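## Task

Scene 1, cell paused. Log record: at 04:18:04 the mover took the lid off plate E10 in nest N2 and parked it at LP3; at 04:18:31 it took F07's lid (nest N3) to LP1; at 04:18:58 it took E07's lid (nest N1) to LP4. At 04:20:40 the dispenser failed and the run was aborted. Auto-recover then put the LP3 lid onto N3 (04:20:55) and the LP4 lid onto N2 (04:21:20), and a watchdog halted it at 04:21:51. Lids carry no markings, so ownership comes only from this log. Get every plate covered by its own lid, seated fully down, with all plates still in their original nests, then press CONTINUE. If what you see disagrees with the log, press CALL instead and leave every plate and lid exactly as it was. Pressing RETRY, CONTINUE or SKIP fails the job if the gripper is holding labware, if any plate at a nest is not seated in it, or if any lid there is not resting down on a plate. Anything that stays put only because the robot holds it is not done: release and move the gripper away at the end (resting on the panel housing, the CALL key or the key you needed is allowed).

## Robot and tools

Robot: one 6-joint arm (big_yam) with a two-finger parallel gripper and a wrist camera. There is only one arm, so every motion command is a single row. Cameras: cam_high (896x504), cam_low (896x504), cam_wrist (504x504).

Frame: the scene frame has its origin on the table surface under the arm base; +z is up, +x points forward from the arm, +y is to the left when looking along +x. The operator PANEL sits on the left (+y side). Its keys, left to right when facing it: RETRY (white), CONTINUE (green), SKIP (yellow), CALL (blue). The first three are go keys; one going down ends the job. A key must be pushed until it latches. After CALL the job ends once you stop. Deck labels mark nests (N1, N2, N3) and lid parks (LP1, LP3, LP4...), placed in no particular order, so read them from the images.

Gripper: fingers point along the gripper's own +z axis and close along its y axis. The reported end_effector_position is the midpoint between the finger pads, roughly 1 cm short of the fingertips.

A row is 8 numbers: x, y, z, qw, qx, qy, qz, opening. x, y, z are an absolute target position in metres in the scene frame; qw..qz an absolute target orientation quaternion, w first, scene frame. opening runs from -1 (closed) to +1 (fully open, 0.094 m). To hold an orientation, resend the same quaternion each row rather than copying the drifted reported one.

Tools:
- execute_actions {actions, pictures}: actions is a list of at most one item. Empty list = just report state. {rows: [...], steps: n} plays up to 15 rows, one per 1/30 s control step (n at most 15, default 15); the last row repeats if rows are fewer than steps. {steps: n} alone is a wait of up to 300 steps counted from the previous result, including your reply time. pictures toggles camera images.
- move {target, speed}: target is one absolute 8-number row; speed is top path speed in m/s, 0.002 to 0.5 (default 0.25), turning capped at twice that in rad/s. It drives a straight line from the current pose, lasting 0.5 to 10 s (longer paths are cut off). Opening is applied at the start. It does not avoid obstacles; faster contact hits harder and aiming deeper past a surface pushes harder. The result adds a move: line (done, off_target, moving, held, fault) plus which limits acted (paced = pose clipped; held = a check blocked steps, after which the arm may speed up) and the remaining distance.
- wait {seconds}: 0 to 10 s, nothing new commanded.
- zoom_image {camera, region}: region [x0, y0, x1, y1] in pixels of that camera's last full image, at most 504x504; use it to read labels and check seating.
- read_manual {section}: only licence text; no motion.
- finished_scene {scene}: ends scene 1 or 2 and grades it; irreversible.

Limits: a target more than 0.6 m from the last reported position along any gripper axis is refused outright. Each step, the command is clipped to within 70 mm and 16 degrees of the measured pose, so after an action the arm only continues toward that clipped pose; compare the reported pose and send the remainder. Arms often settle a centimetre or more off, usually low. Moves of a few mm may do nothing. Joint ranges (rad): waist -2.880..2.880, shoulder 0..3.142, elbow 0..3.019, wrist pitch -1.693..1.571, wrist yaw -1.571..1.571, wrist roll -2.094..2.094.

Result lines: state gives pose; Joint positions and velocities list the six joints then finger-pad gap (m); grip_measured is the opening on the command scale (possible fixed ~1 mm bias). To hold something, command about 0.03 below grip_measured; less grips more gently. Pad force tops out near 50-62 N. HELD marks steps the clearance check altered; 'pose unreachable' means it blocked or changed a command. Hand target shows where the controller is heading. Joint torques are noisy and offset. MOTOR HOT warns from 85 °C; at 100 °C the arm drops (fault). FAULT lines stop motion.

Avoid: knocking labware off the table, dropping or slamming lids and plates, hard presses, holding loads while thinking long, and pressing a go key while gripping anything or before all plates sit in nests and all lids sit down on plates. Finish released and clear of the labware.

Each tool is called after "Call:" as name([rows], argument=value, ...), one row to a line, values as JSON.

## Session

I'll start by looking at the scene.

Call:
execute_actions(actions=[])

Scene clock: 0.00 s of 9600.00 s.
end_effector_position=(+0.4743, +0.4351, +0.1853) grip_measured=+1.000 end_effector_quat_wxyz=(-0.040, +0.179, +0.976, -0.119)
Joint positions: [ 0.595  1.616  1.62  -1.096  0.126  1.147  0.094]
Joint velocities: [ 0.005 -0.024 -0.007 -0.007  0.066  0.007  0.   ]
Joint torques (N m, as the arm reports them, + toward a larger angle): no reading
Motor temperatures (°C, as the motors report them): [25 26 25 25 22 26]
Hand target: +0.480, +0.440, +0.188; -0.036, +0.180, +0.976, -0.114

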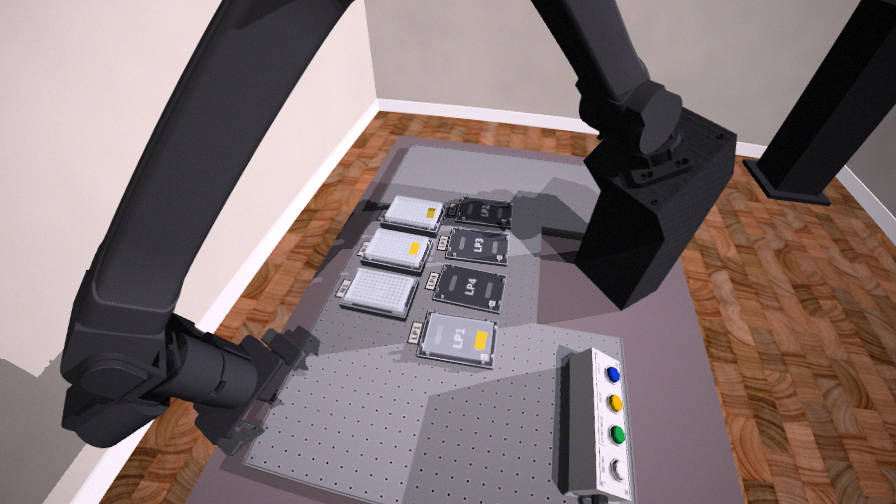

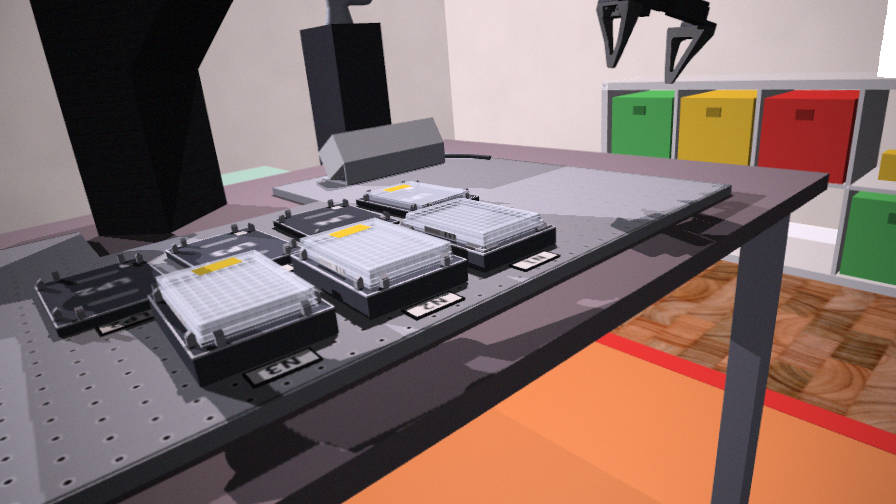

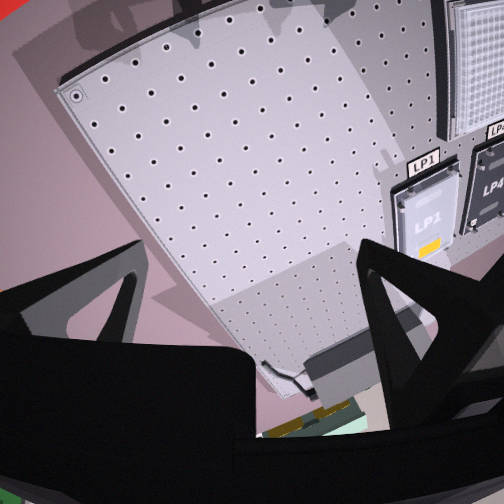

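Call:
zoom_image(camera="cam_low", region=[100, 160, 600, 400])

Call:
zoom_image(camera="cam_high", region=[320, 180, 660, 504])

Region (100, 160, 600, 400) of cam_low's 896x504 image, scaled by 1.008, with more detail than that image has; it fills the top 242 rows of this view, and the rest is white.

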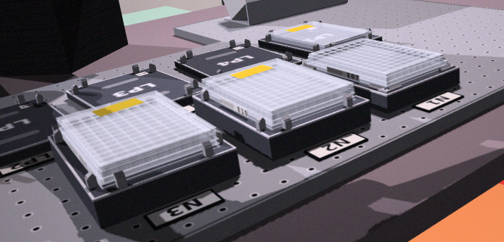

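Region (320, 180, 660, 504) of cam_high's 896x504 image, scaled by 1.482, with more detail than that image has; it fills the top 480 rows of this view, and the rest is white.

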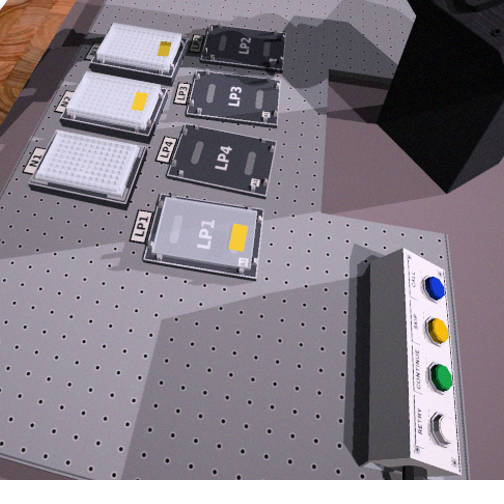

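Call:
zoom_image(camera="cam_low", region=[390, 200, 510, 260])

Call:
zoom_image(camera="cam_low", region=[290, 230, 410, 310])

Call:
zoom_image(camera="cam_low", region=[140, 270, 260, 370])

Region (390, 200, 510, 260) of cam_low's 896x504 image, scaled by 4.200, with more detail than that image has.

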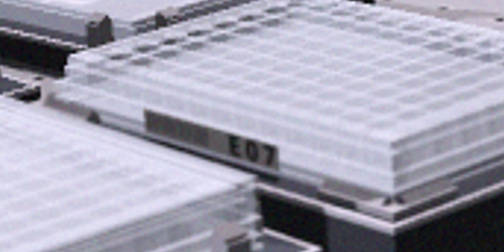

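Region (290, 230, 410, 310) of cam_low's 896x504 image, scaled by 4.200, with more detail than that image has.

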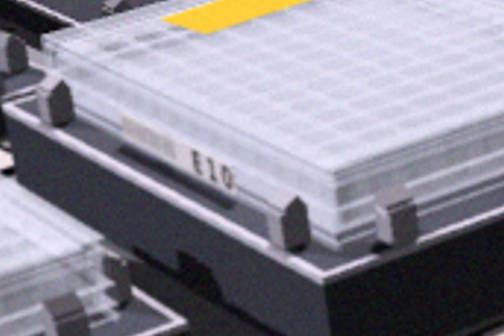

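Region (140, 270, 260, 370) of cam_low's 896x504 image, scaled by 4.200, with more detail than that image has.

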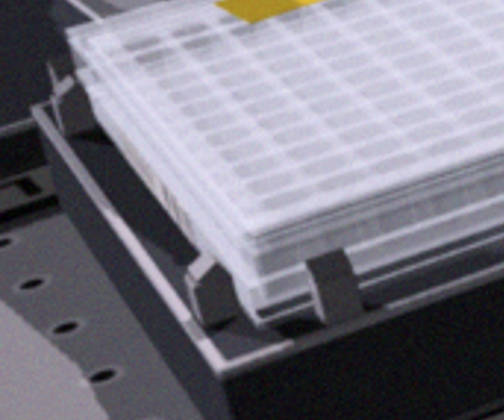

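Call:
move(target=[0.42, 0.10, 0.30, 0, 0, 1, 0, 1], speed=0.25)

Scene clock: 51.67 s of 9600.00 s.
end_effector_position=(+0.4236, +0.0956, +0.2915) grip_measured=+1.000 end_effector_quat_wxyz=(-0.003, +0.007, +1.000, -0.005)
Joint positions: [-0.209  1.051  0.784 -0.729 -0.444  0.127  0.094]
Joint velocities: [-0.015 -0.005  0.002  0.002 -0.022  0.037  0.   ]
Joint torques (N m, as the arm reports them, + toward a larger angle): [-2.39 -9.81  5.72  0.49 -0.17 -0.01]
Motor temperatures (°C, as the motors report them): [25 29 28 25 22 26]
Hand target: +0.424, +0.099, +0.294; +0.001, -0.004, +1.000, -0.002
Off the commanded pose: 0.010 m, 1 deg.
After step 90, 46.57 s passed at rest.
move: done

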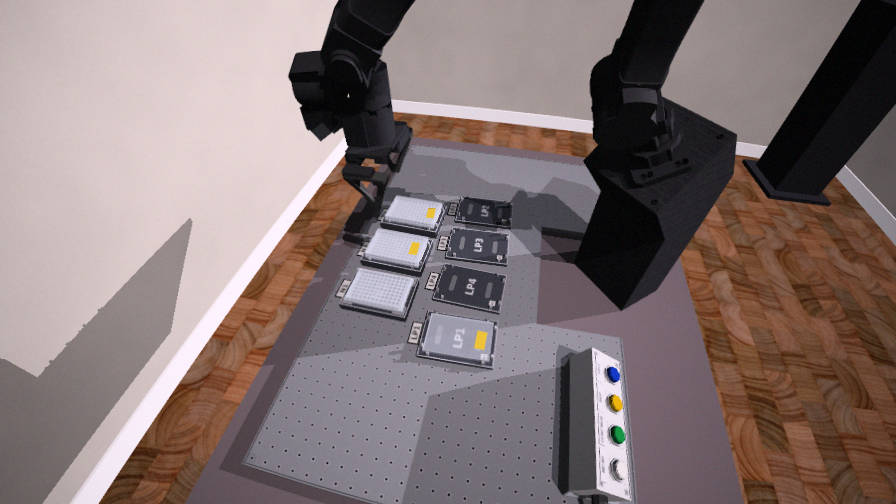

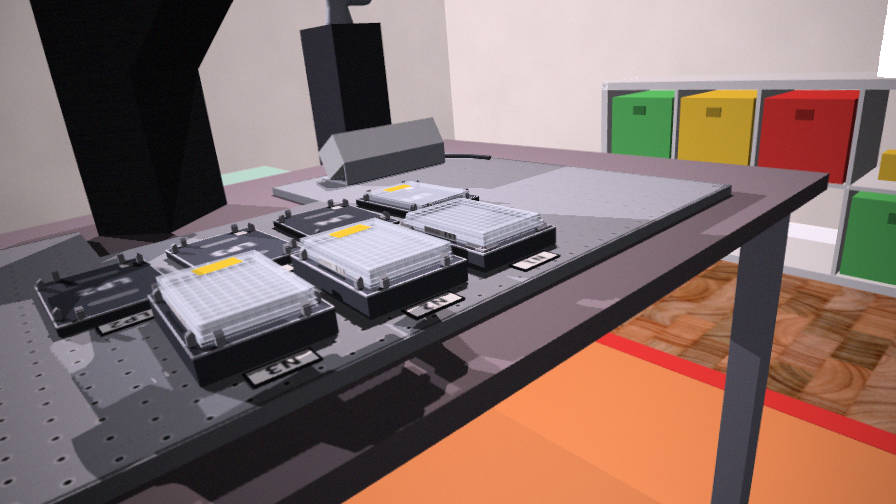

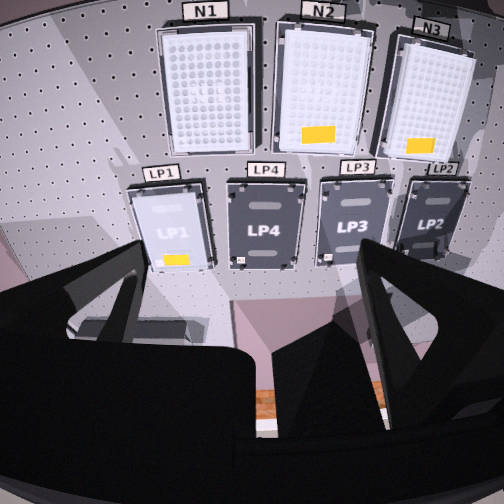

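Call:
zoom_image(camera="cam_high", region=[335, 190, 455, 325])

Region (335, 190, 455, 325) of cam_high's 896x504 image, scaled by 3.733, with more detail than that image has.

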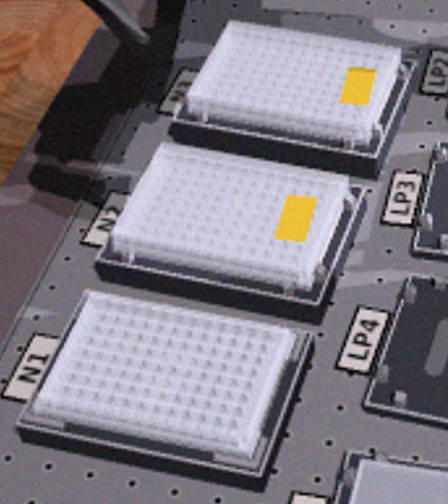

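Call:
move(target=[0.45, -0.22, 0.10, 0, 0.7071, 0.7071, 0, 1], speed=0.3)

Scene clock: 87.30 s of 9600.00 s.
end_effector_position=(+0.4526, -0.2097, +0.0979) grip_measured=+1.000 end_effector_quat_wxyz=(-0.007, +0.702, +0.712, -0.005)
Joint positions: [-0.6    2.023  1.106 -0.306 -0.633  1.254  0.094]
Joint velocities: [-0.015  0.015 -0.002 -0.007 -0.051  0.037  0.   ]
Joint torques (N m, as the arm reports them, + toward a larger angle): [ -9.49 -11.5    3.84   0.86  -0.05   0.16]
Motor temperatures (°C, as the motors report them): [26 28 27 25 22 26]
Hand target: +0.458, -0.219, +0.098; +0.002, +0.706, +0.708, -0.001
Off the commanded pose: 0.011 m, 1 deg.
After step 90, 29.47 s passed at rest.
move: off_target

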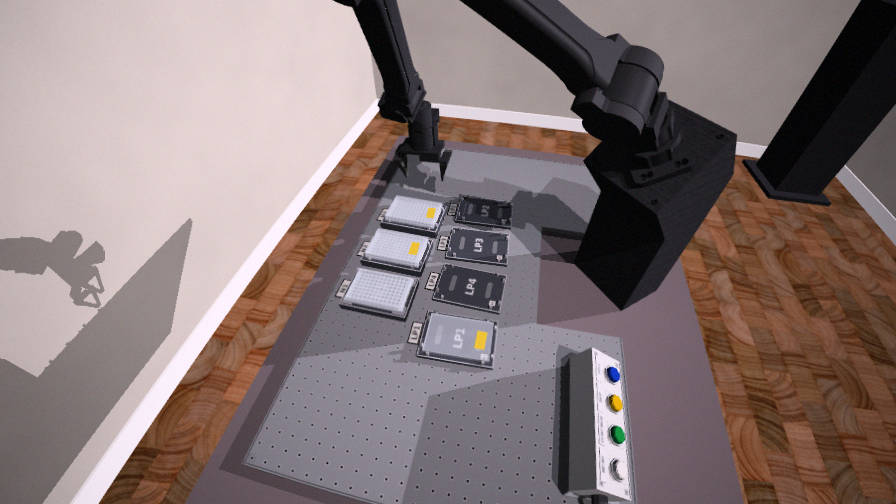

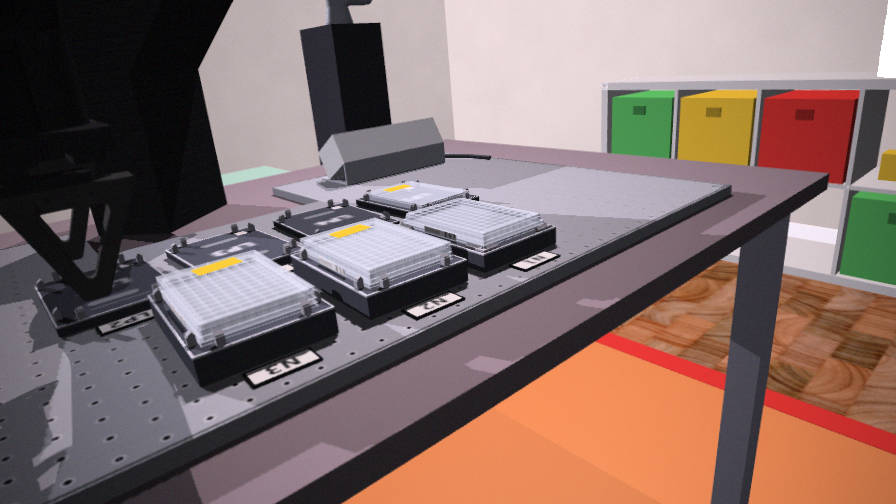

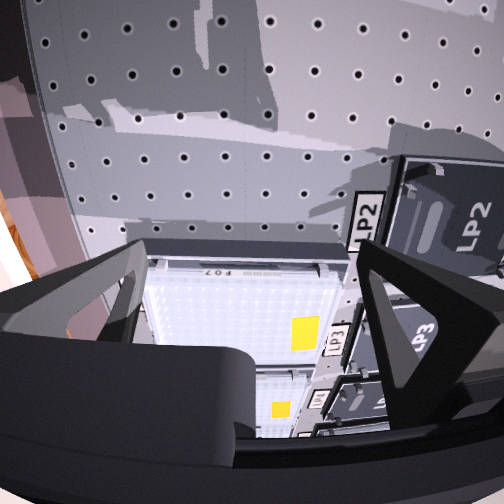

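Call:
zoom_image(camera="cam_wrist", region=[180, 250, 300, 290])

Region (180, 250, 300, 290) of cam_wrist's 504x504 image, scaled by 4.200, with more detail than that image has.

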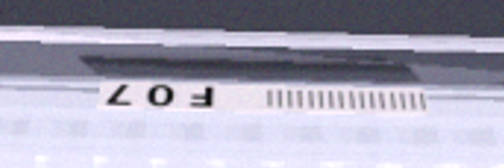

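Call:
move(target=[0.456, 0.015, 0.12, 0, 0, 1, 0, 1], speed=0.3)

Scene clock: 105.63 s of 9600.00 s.
end_effector_position=(+0.4507, +0.0101, +0.1186) grip_measured=+1.000 end_effector_quat_wxyz=(-0.004, +0.013, +1.000, +0.001)
Joint positions: [-0.221  1.623  0.851 -0.231 -0.463  0.126  0.094]
Joint velocities: [-0.005 -0.005  0.002  0.007 -0.022 -0.007  0.   ]
Joint torques (N m, as the arm reports them, + toward a larger angle): [ -4.68 -13.2    1.51   0.28   0.09  -0.08]
Motor temperatures (°C, as the motors report them): [26 28 27 25 22 26]
Hand target: +0.451, +0.016, +0.121; -0.000, +0.001, +1.000, +0.002
Off the commanded pose: 0.007 m, 2 deg.
After step 90, 12.20 s passed at rest.
move: done

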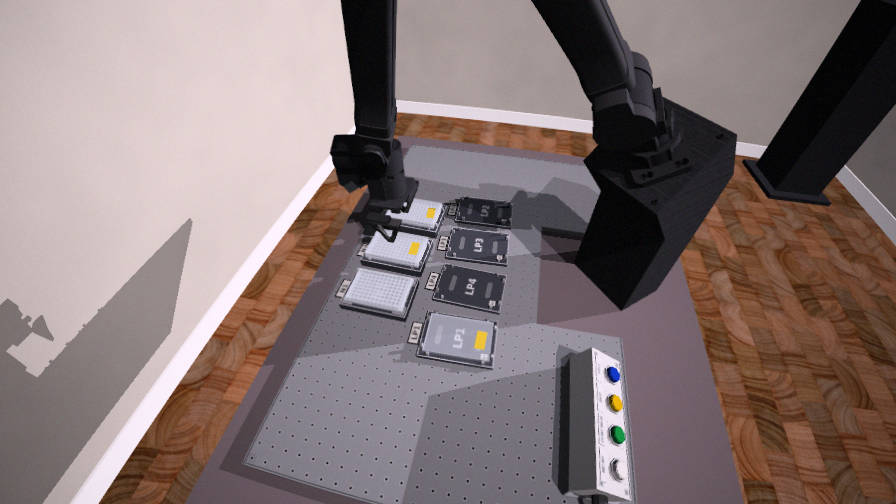

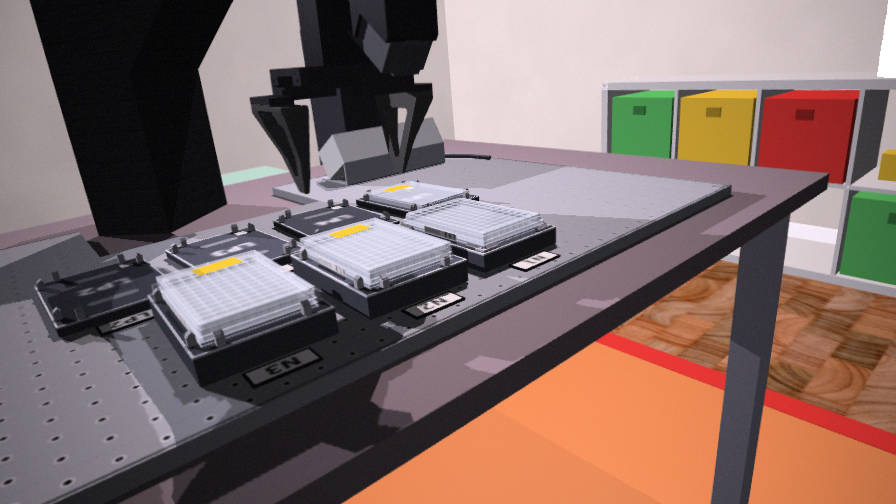

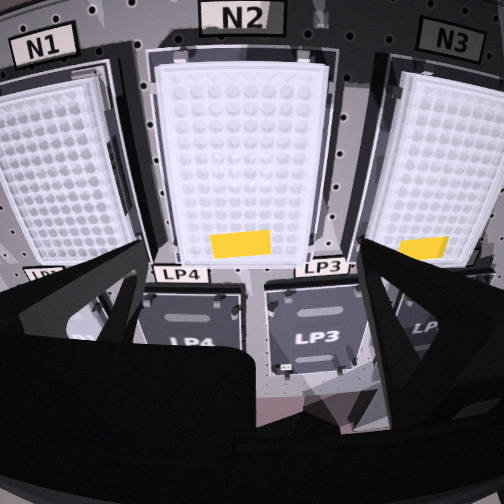

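Call:
move(target=[0.458, 0.021, 0.085, 0, 0, 1, 0, 1], speed=0.1)

Scene clock: 113.47 s of 9600.00 s.
end_effector_position=(+0.4529, +0.0190, +0.0917) grip_measured=+1.000 end_effector_quat_wxyz=(-0.004, +0.001, +1.000, -0.001)
Joint positions: [-0.175  1.683  0.876 -0.176 -0.433  0.145  0.094]
Joint velocities: [ 0.005 -0.005  0.022 -0.017  0.051  0.022  0.   ]
Joint torques (N m, as the arm reports them, + toward a larger angle): [ -5.09 -10.56   3.03   0.95   0.08   0.16]
Motor temperatures (°C, as the motors report them): [26 28 26 25 22 26]
Hand target: +0.458, +0.021, +0.085; -0.000, +0.000, +1.000, +0.000
Off the commanded pose: 0.009 m, 0 deg.
After step 90, 4.03 s passed at rest.
move: done

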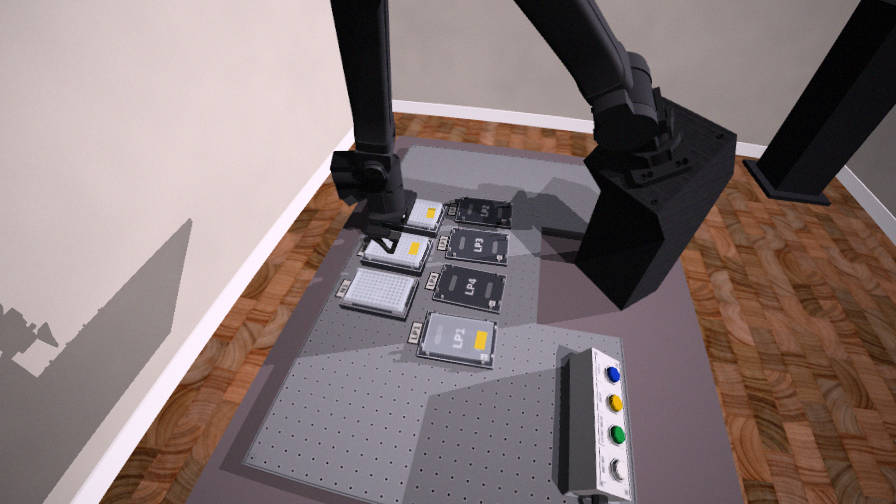

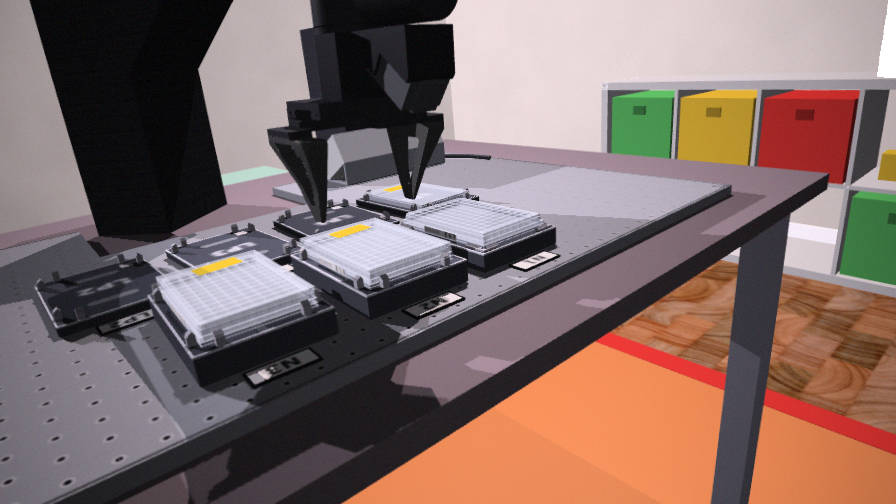

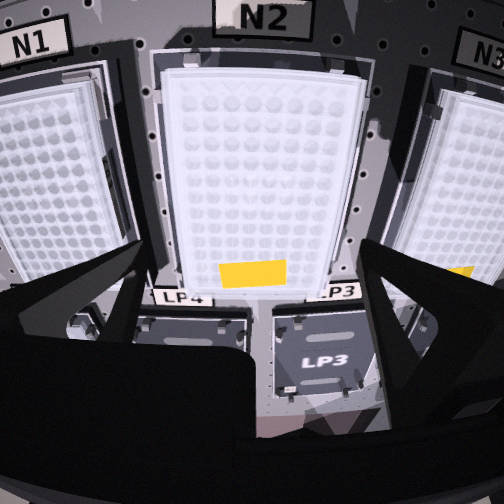

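Call:
move(target=[0.46, 0.017, 0.066, 0, 0.013, 1, 0, 1], speed=0.05)

Scene clock: 134.70 s of 9600.00 s.
end_effector_position=(+0.4574, +0.0127, +0.0745) grip_measured=+1.000 end_effector_quat_wxyz=(-0.001, +0.015, +1.000, -0.003)
Joint positions: [-0.171  1.738  0.902 -0.142 -0.427  0.178  0.094]
Joint velocities: [-0.015  0.015 -0.002 -0.007 -0.081 -0.051  0.   ]
Joint torques (N m, as the arm reports them, + toward a larger angle): [ -4.95 -11.4    2.57   0.81   0.04   0.12]
Motor temperatures (°C, as the motors report them): [26 28 26 25 22 26]
Hand target: +0.460, +0.018, +0.066; -0.000, +0.013, +1.000, +0.000
Off the commanded pose: 0.010 m, 0 deg.
After step 90, 17.40 s passed at rest.
move: done

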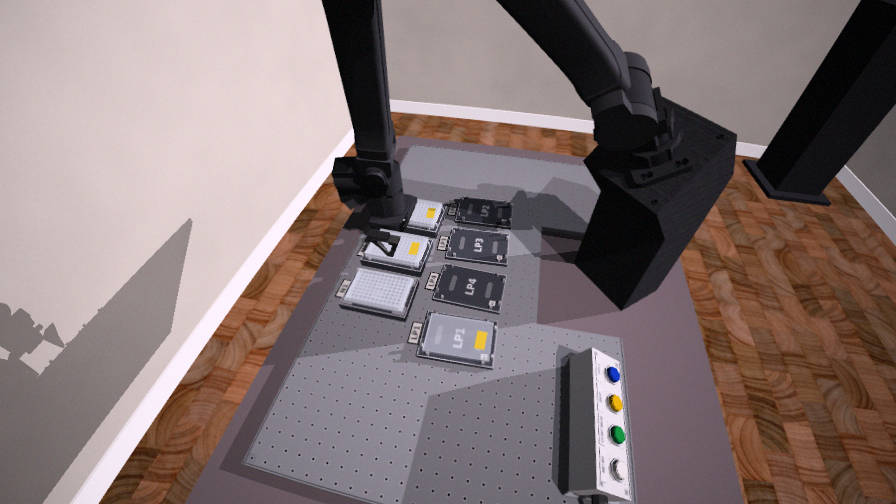

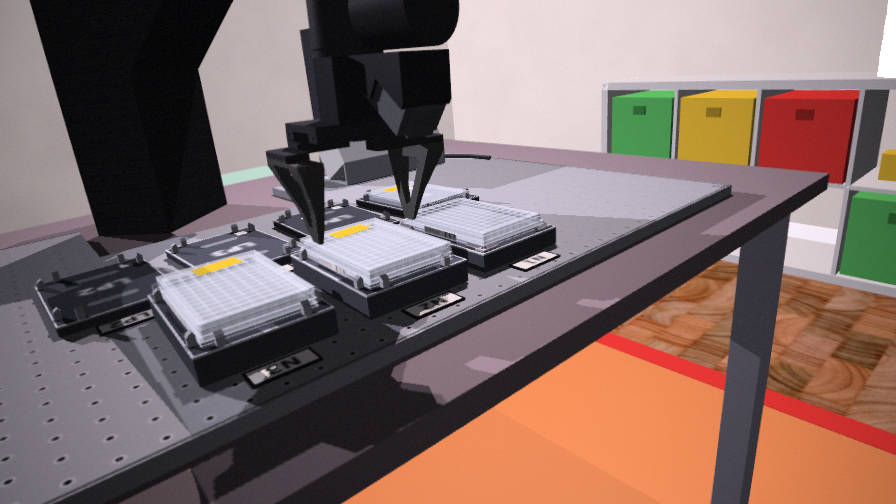

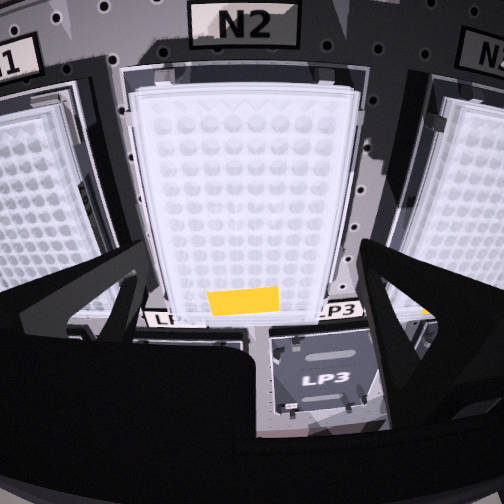

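Call:
move(target=[0.46, 0.022, 0.066, 0, 0.013, 1, 0, 1], speed=0.02)

Scene clock: 145.60 s of 9600.00 s.
end_effector_position=(+0.4562, +0.0171, +0.0725) grip_measured=+1.000 end_effector_quat_wxyz=(-0.003, +0.015, +1.000, -0.003)
Joint positions: [-0.161  1.738  0.902 -0.141 -0.422  0.188  0.094]
Joint velocities: [-0.024 -0.005 -0.002 -0.007  0.022  0.022  0.   ]
Joint torques (N m, as the arm reports them, + toward a larger angle): [ -5.02 -11.66   2.4    0.97   0.1    0.16]
Motor temperatures (°C, as the motors report them): [26 28 26 25 22 26]
Hand target: +0.460, +0.022, +0.066; -0.000, +0.013, +1.000, +0.000
Off the commanded pose: 0.009 m, 1 deg.
After step 90, 6.97 s passed at rest.
move: done

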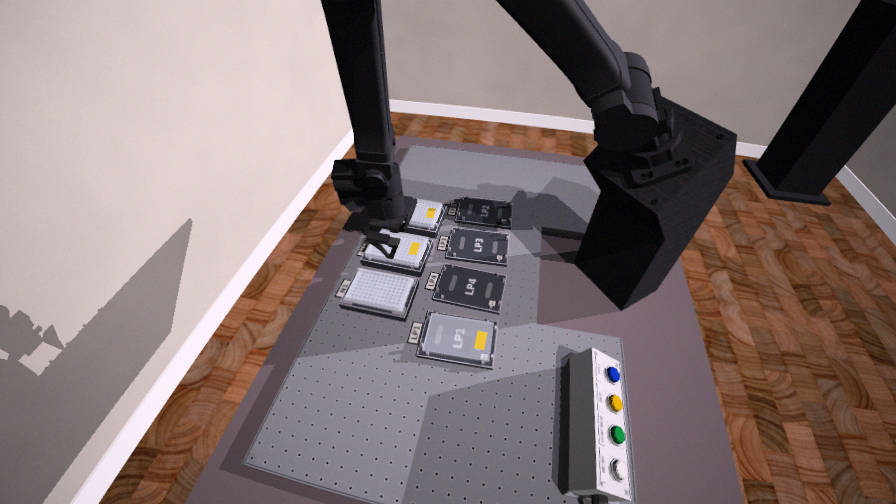

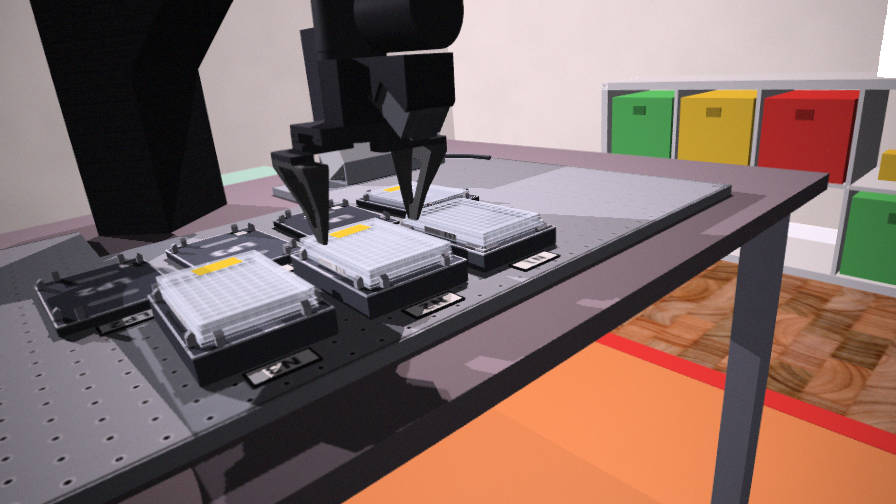

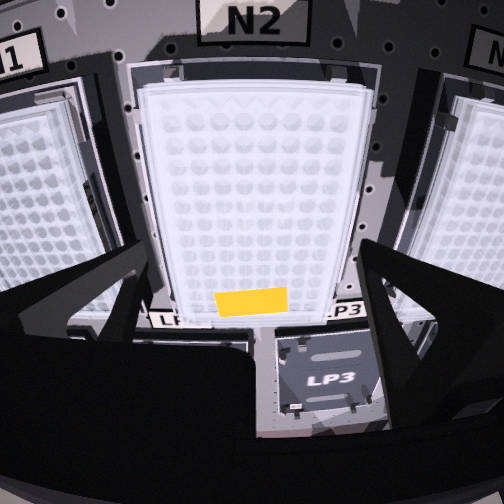

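Call:
move(target=[0.46, 0.022, 0.053, 0, 0.013, 1, 0, 1], speed=0.02)

Scene clock: 161.50 s of 9600.00 s.
end_effector_position=(+0.4593, +0.0184, +0.0628) grip_measured=+1.000 end_effector_quat_wxyz=(+0.001, +0.014, +1.000, -0.003)
Joint positions: [-0.15   1.763  0.916 -0.118 -0.415  0.198  0.094]
Joint velocities: [-0.005 -0.005 -0.002 -0.012 -0.007  0.037  0.   ]
Joint torques (N m, as the arm reports them, + toward a larger angle): [ -4.69 -10.54   2.4    0.89   0.1    0.17]
Motor temperatures (°C, as the motors report them): [26 29 26 25 22 26]
Hand target: +0.460, +0.022, +0.053; -0.000, +0.013, +1.000, +0.000
Off the commanded pose: 0.010 m, 0 deg.
After step 90, 11.63 s passed at rest.
move: done

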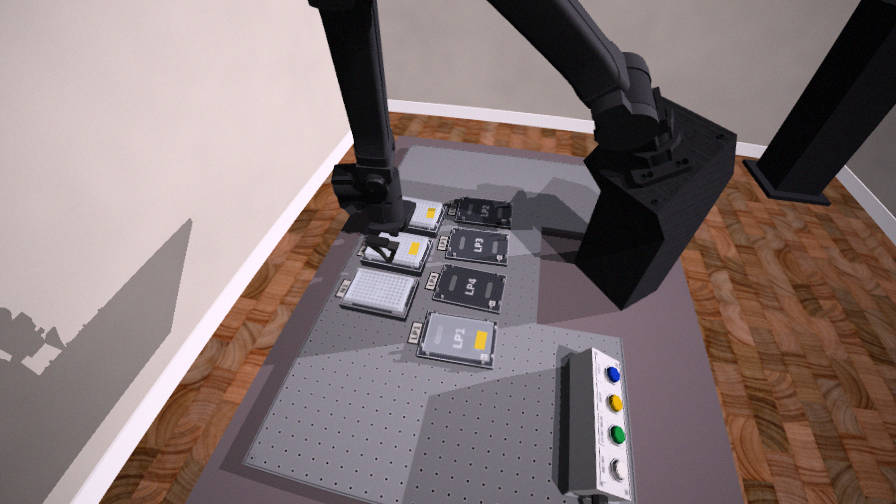

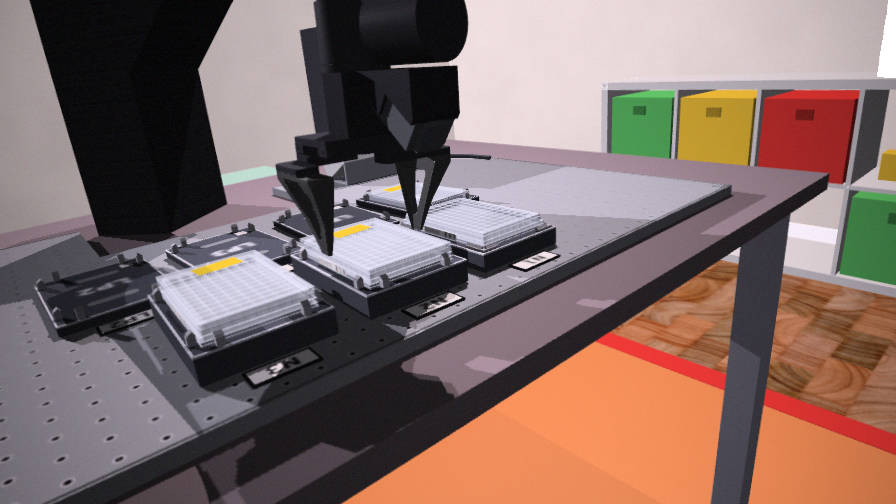

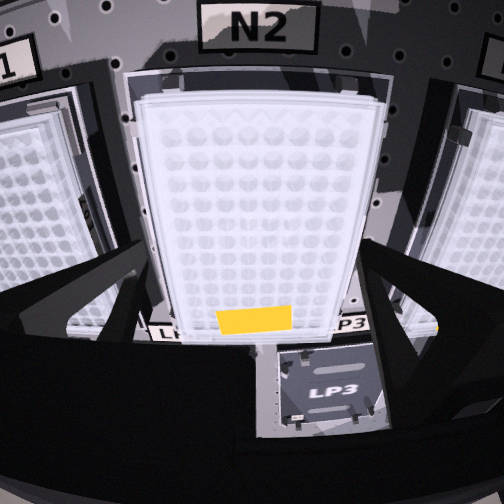

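Call:
move(target=[0.458, 0.018, 0.046, 0, 0.013, 1, 0, 1], speed=0.015)

Scene clock: 172.20 s of 9600.00 s.
end_effector_position=(+0.4570, +0.0145, +0.0552) grip_measured=+1.000 end_effector_quat_wxyz=(-0.000, +0.015, +1.000, -0.003)
Joint positions: [-0.15   1.786  0.919 -0.1   -0.415  0.199  0.094]
Joint velocities: [-0.015  0.005  0.027  0.002  0.022  0.037  0.   ]
Joint torques (N m, as the arm reports them, + toward a larger angle): [ -4.49 -11.21   2.33   0.99   0.06   0.12]
Motor temperatures (°C, as the motors report them): [26 29 26 25 22 26]
Hand target: +0.458, +0.018, +0.046; -0.000, +0.013, +1.000, +0.000
Off the commanded pose: 0.010 m, 0 deg.
After step 90, 6.37 s passed at rest.
move: done

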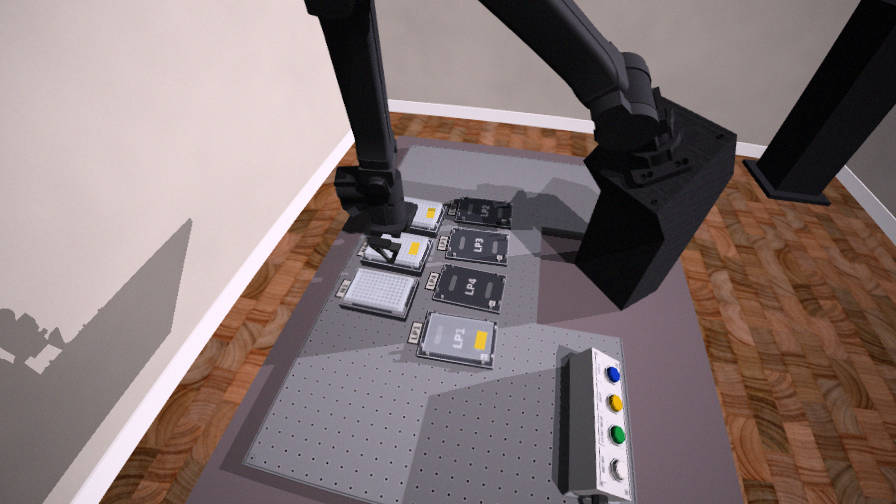

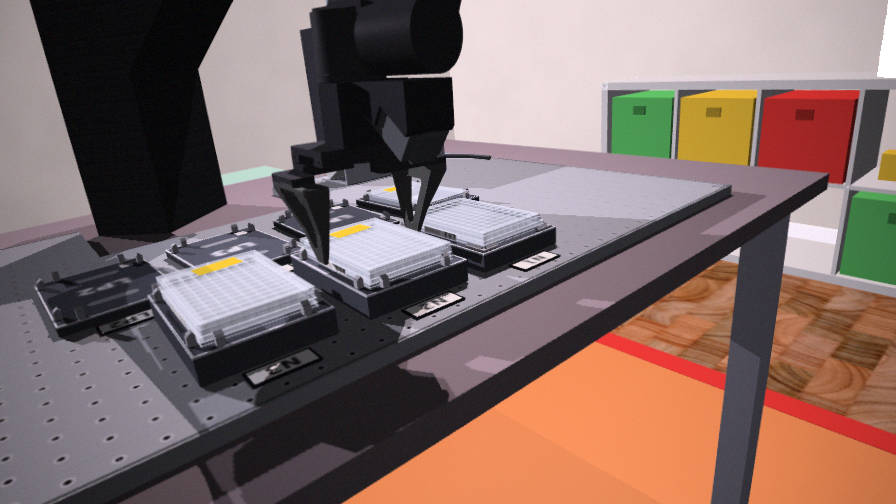

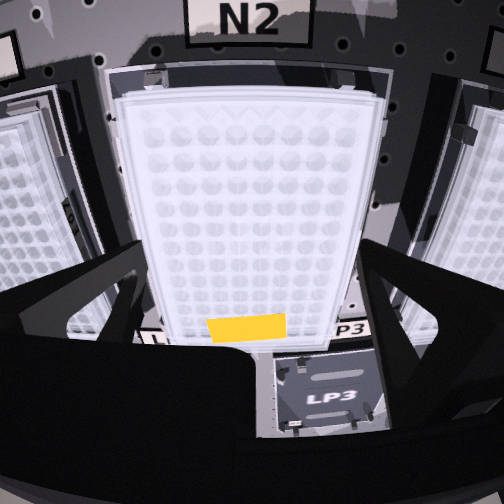

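Call:
zoom_image(camera="cam_low", region=[280, 200, 440, 310])

Region (280, 200, 440, 310) of cam_low's 896x504 image, scaled by 3.150, with more detail than that image has; it fills the top 346 rows of this view, and the rest is white.

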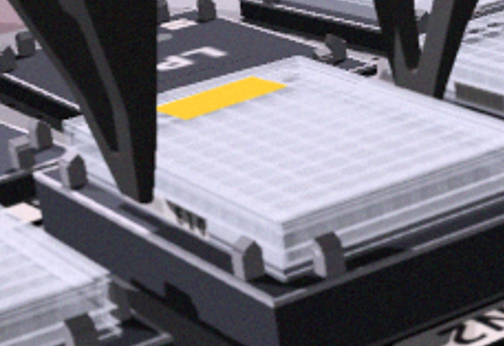

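Call:
execute_actions([
  {"rows": [[0.458, 0.018, 0.046, 0, 0.013, 1, 0, 0.78]], "steps": 15},
])

Scene clock: 201.10 s of 9600.00 s.
end_effector_position=(+0.4579, +0.0156, +0.0550) grip_measured=+0.797 end_effector_quat_wxyz=(+0.001, +0.014, +1.000, -0.002)
Joint positions: [-0.148  1.786  0.921 -0.099 -0.415  0.199  0.084]
Joint velocities: [-0.005  0.005 -0.012 -0.007 -0.007 -0.007  0.001]
Joint torques (N m, as the arm reports them, + toward a larger angle): [ -4.6  -10.57   2.11   0.9    0.11   0.11]
Motor temperatures (°C, as the motors report them): [26 29 26 25 22 26]
Hand target: +0.458, +0.018, +0.046; -0.000, +0.013, +1.000, +0.000
Off the commanded pose: 0.009 m, 0 deg.
Steps of this call (steps 1 to 90: nothing new was sent; then 25.40 s passed at rest; steps 91 to 105: all 15 steps of this action). Readings (end_effector_position):
91: (+0.4580, +0.0147, +0.0553)
92: (+0.4579, +0.0152, +0.0552)
94: (+0.4579, +0.0156, +0.0550)
98: (+0.4579, +0.0156, +0.0550)
105: the state above

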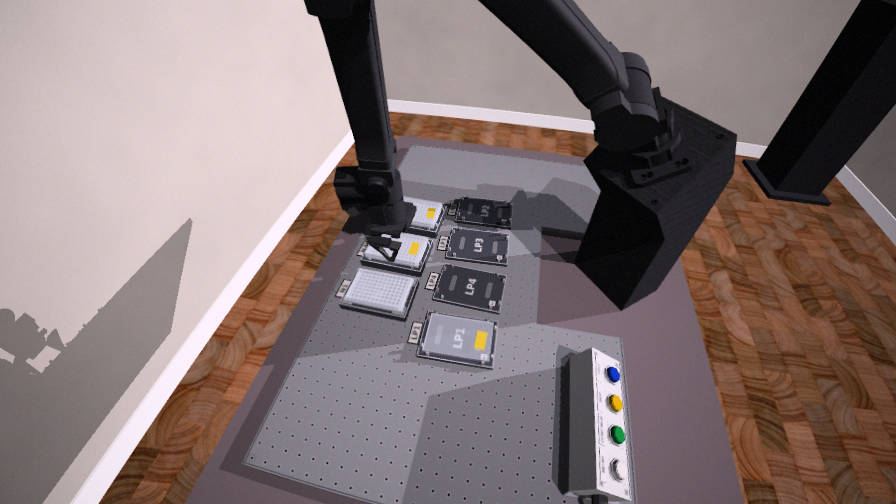

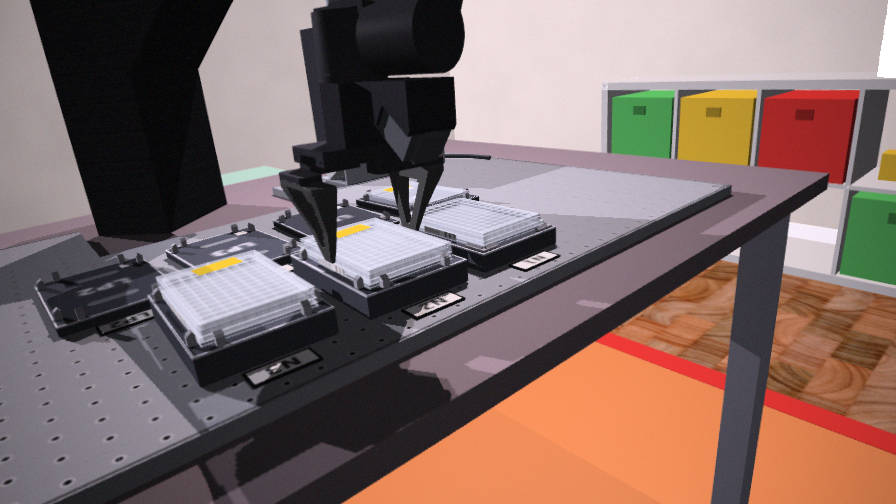

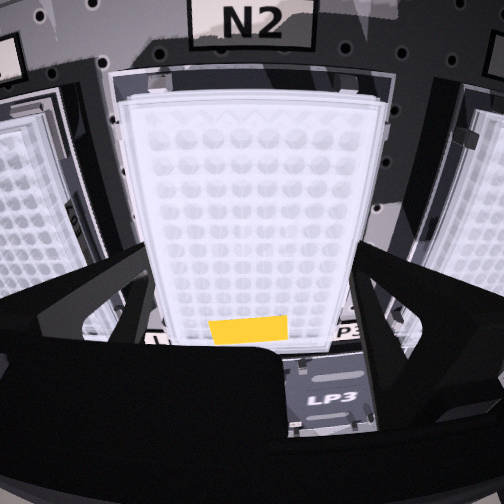

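Call:
move(target=[0.458, 0.014, 0.09, 0, 0.013, 1, 0, 0.765], speed=0.03)

Scene clock: 209.83 s of 9600.00 s.
end_effector_position=(+0.4563, +0.0168, +0.0812) grip_measured=+0.790 end_effector_quat_wxyz=(-0.003, +0.013, +1.000, +0.002)
Joint positions: [-0.172  1.717  0.894 -0.155 -0.438  0.174  0.084]
Joint velocities: [-0.015 -0.005 -0.012 -0.022 -0.007 -0.051  0.001]
Joint torques (N m, as the arm reports them, + toward a larger angle): [ -6.43 -14.51   0.92   0.16  -0.12  -0.03]
Motor temperatures (°C, as the motors report them): [26 29 26 25 22 26]
Hand target: +0.458, +0.014, +0.090; +0.000, +0.013, +1.000, -0.000
Off the commanded pose: 0.009 m, 0 deg.
After step 90, 4.27 s passed at rest.
move: done

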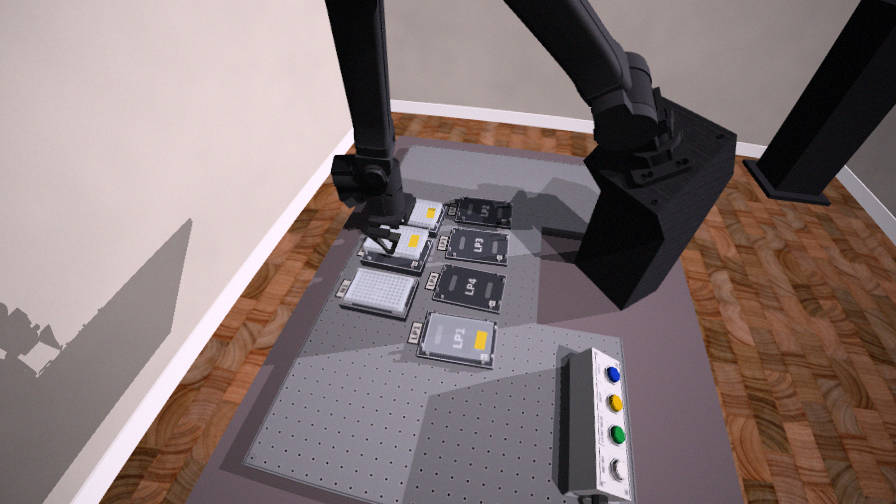

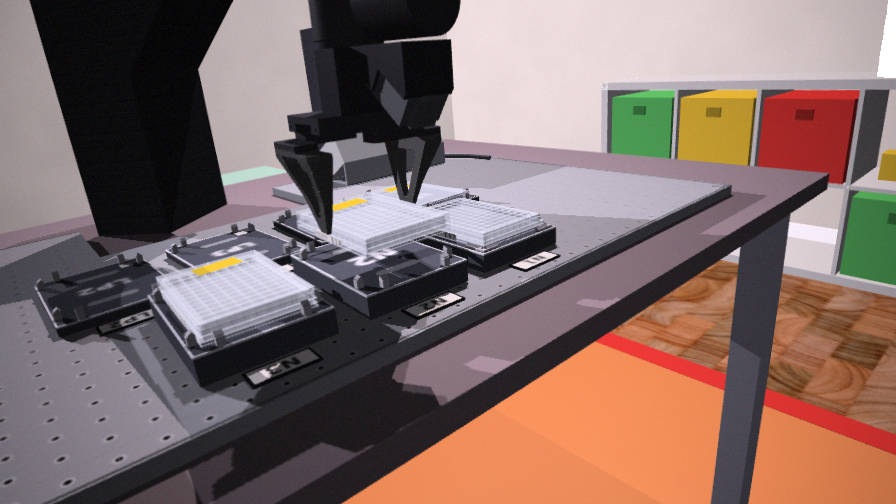

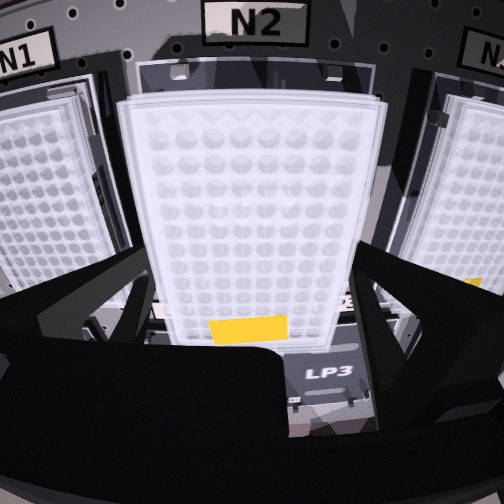

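Call:
move(target=[0.459, 0.019, 0.058, 0, 0.013, 1, 0, 0.765], speed=0.015)

Scene clock: 219.10 s of 9600.00 s.
end_effector_position=(+0.4569, +0.0155, +0.0667) grip_measured=+0.790 end_effector_quat_wxyz=(-0.001, +0.014, +1.000, -0.002)
Joint positions: [-0.159  1.755  0.908 -0.124 -0.421  0.19   0.084]
Joint velocities: [-0.015 -0.024  0.012 -0.012 -0.066  0.11  -0.   ]
Joint torques (N m, as the arm reports them, + toward a larger angle): [ -5.03 -10.71   2.54   0.94   0.06   0.14]
Motor temperatures (°C, as the motors report them): [26 29 26 25 22 26]
Hand target: +0.459, +0.019, +0.058; -0.000, +0.013, +1.000, +0.000
Off the commanded pose: 0.010 m, 0 deg.
After step 90, 4.43 s passed at rest.
move: done

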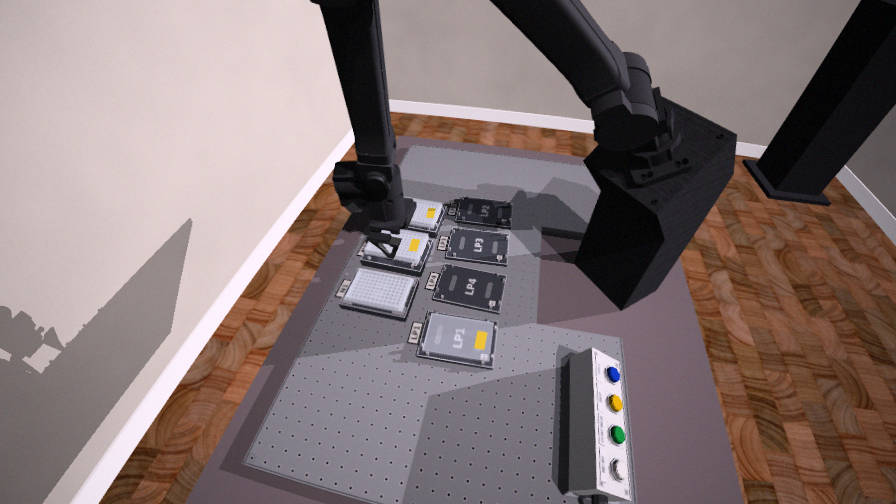

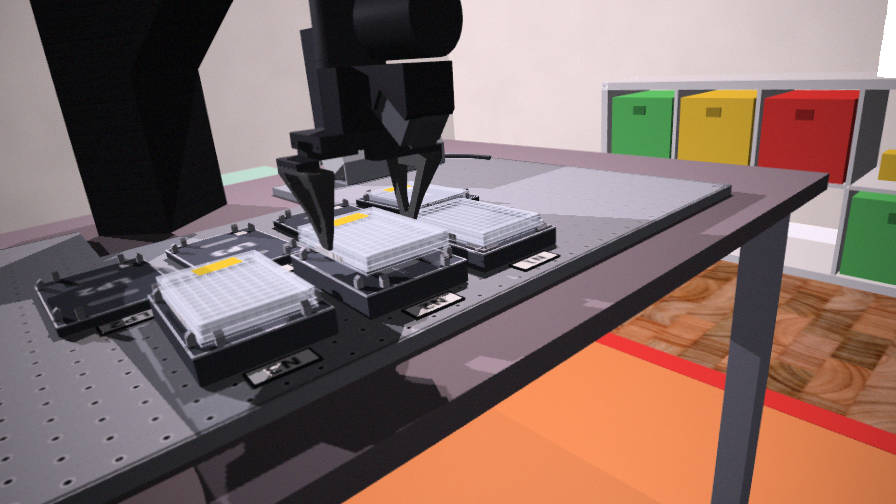

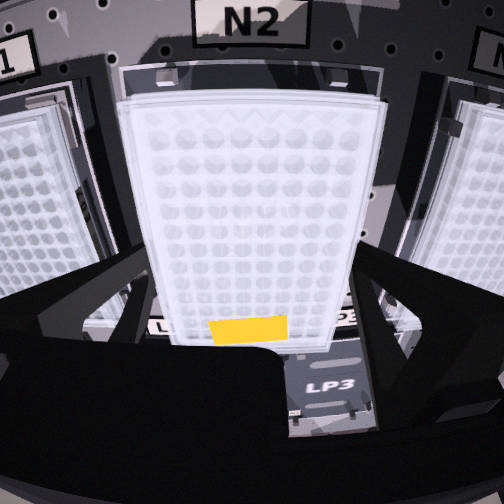

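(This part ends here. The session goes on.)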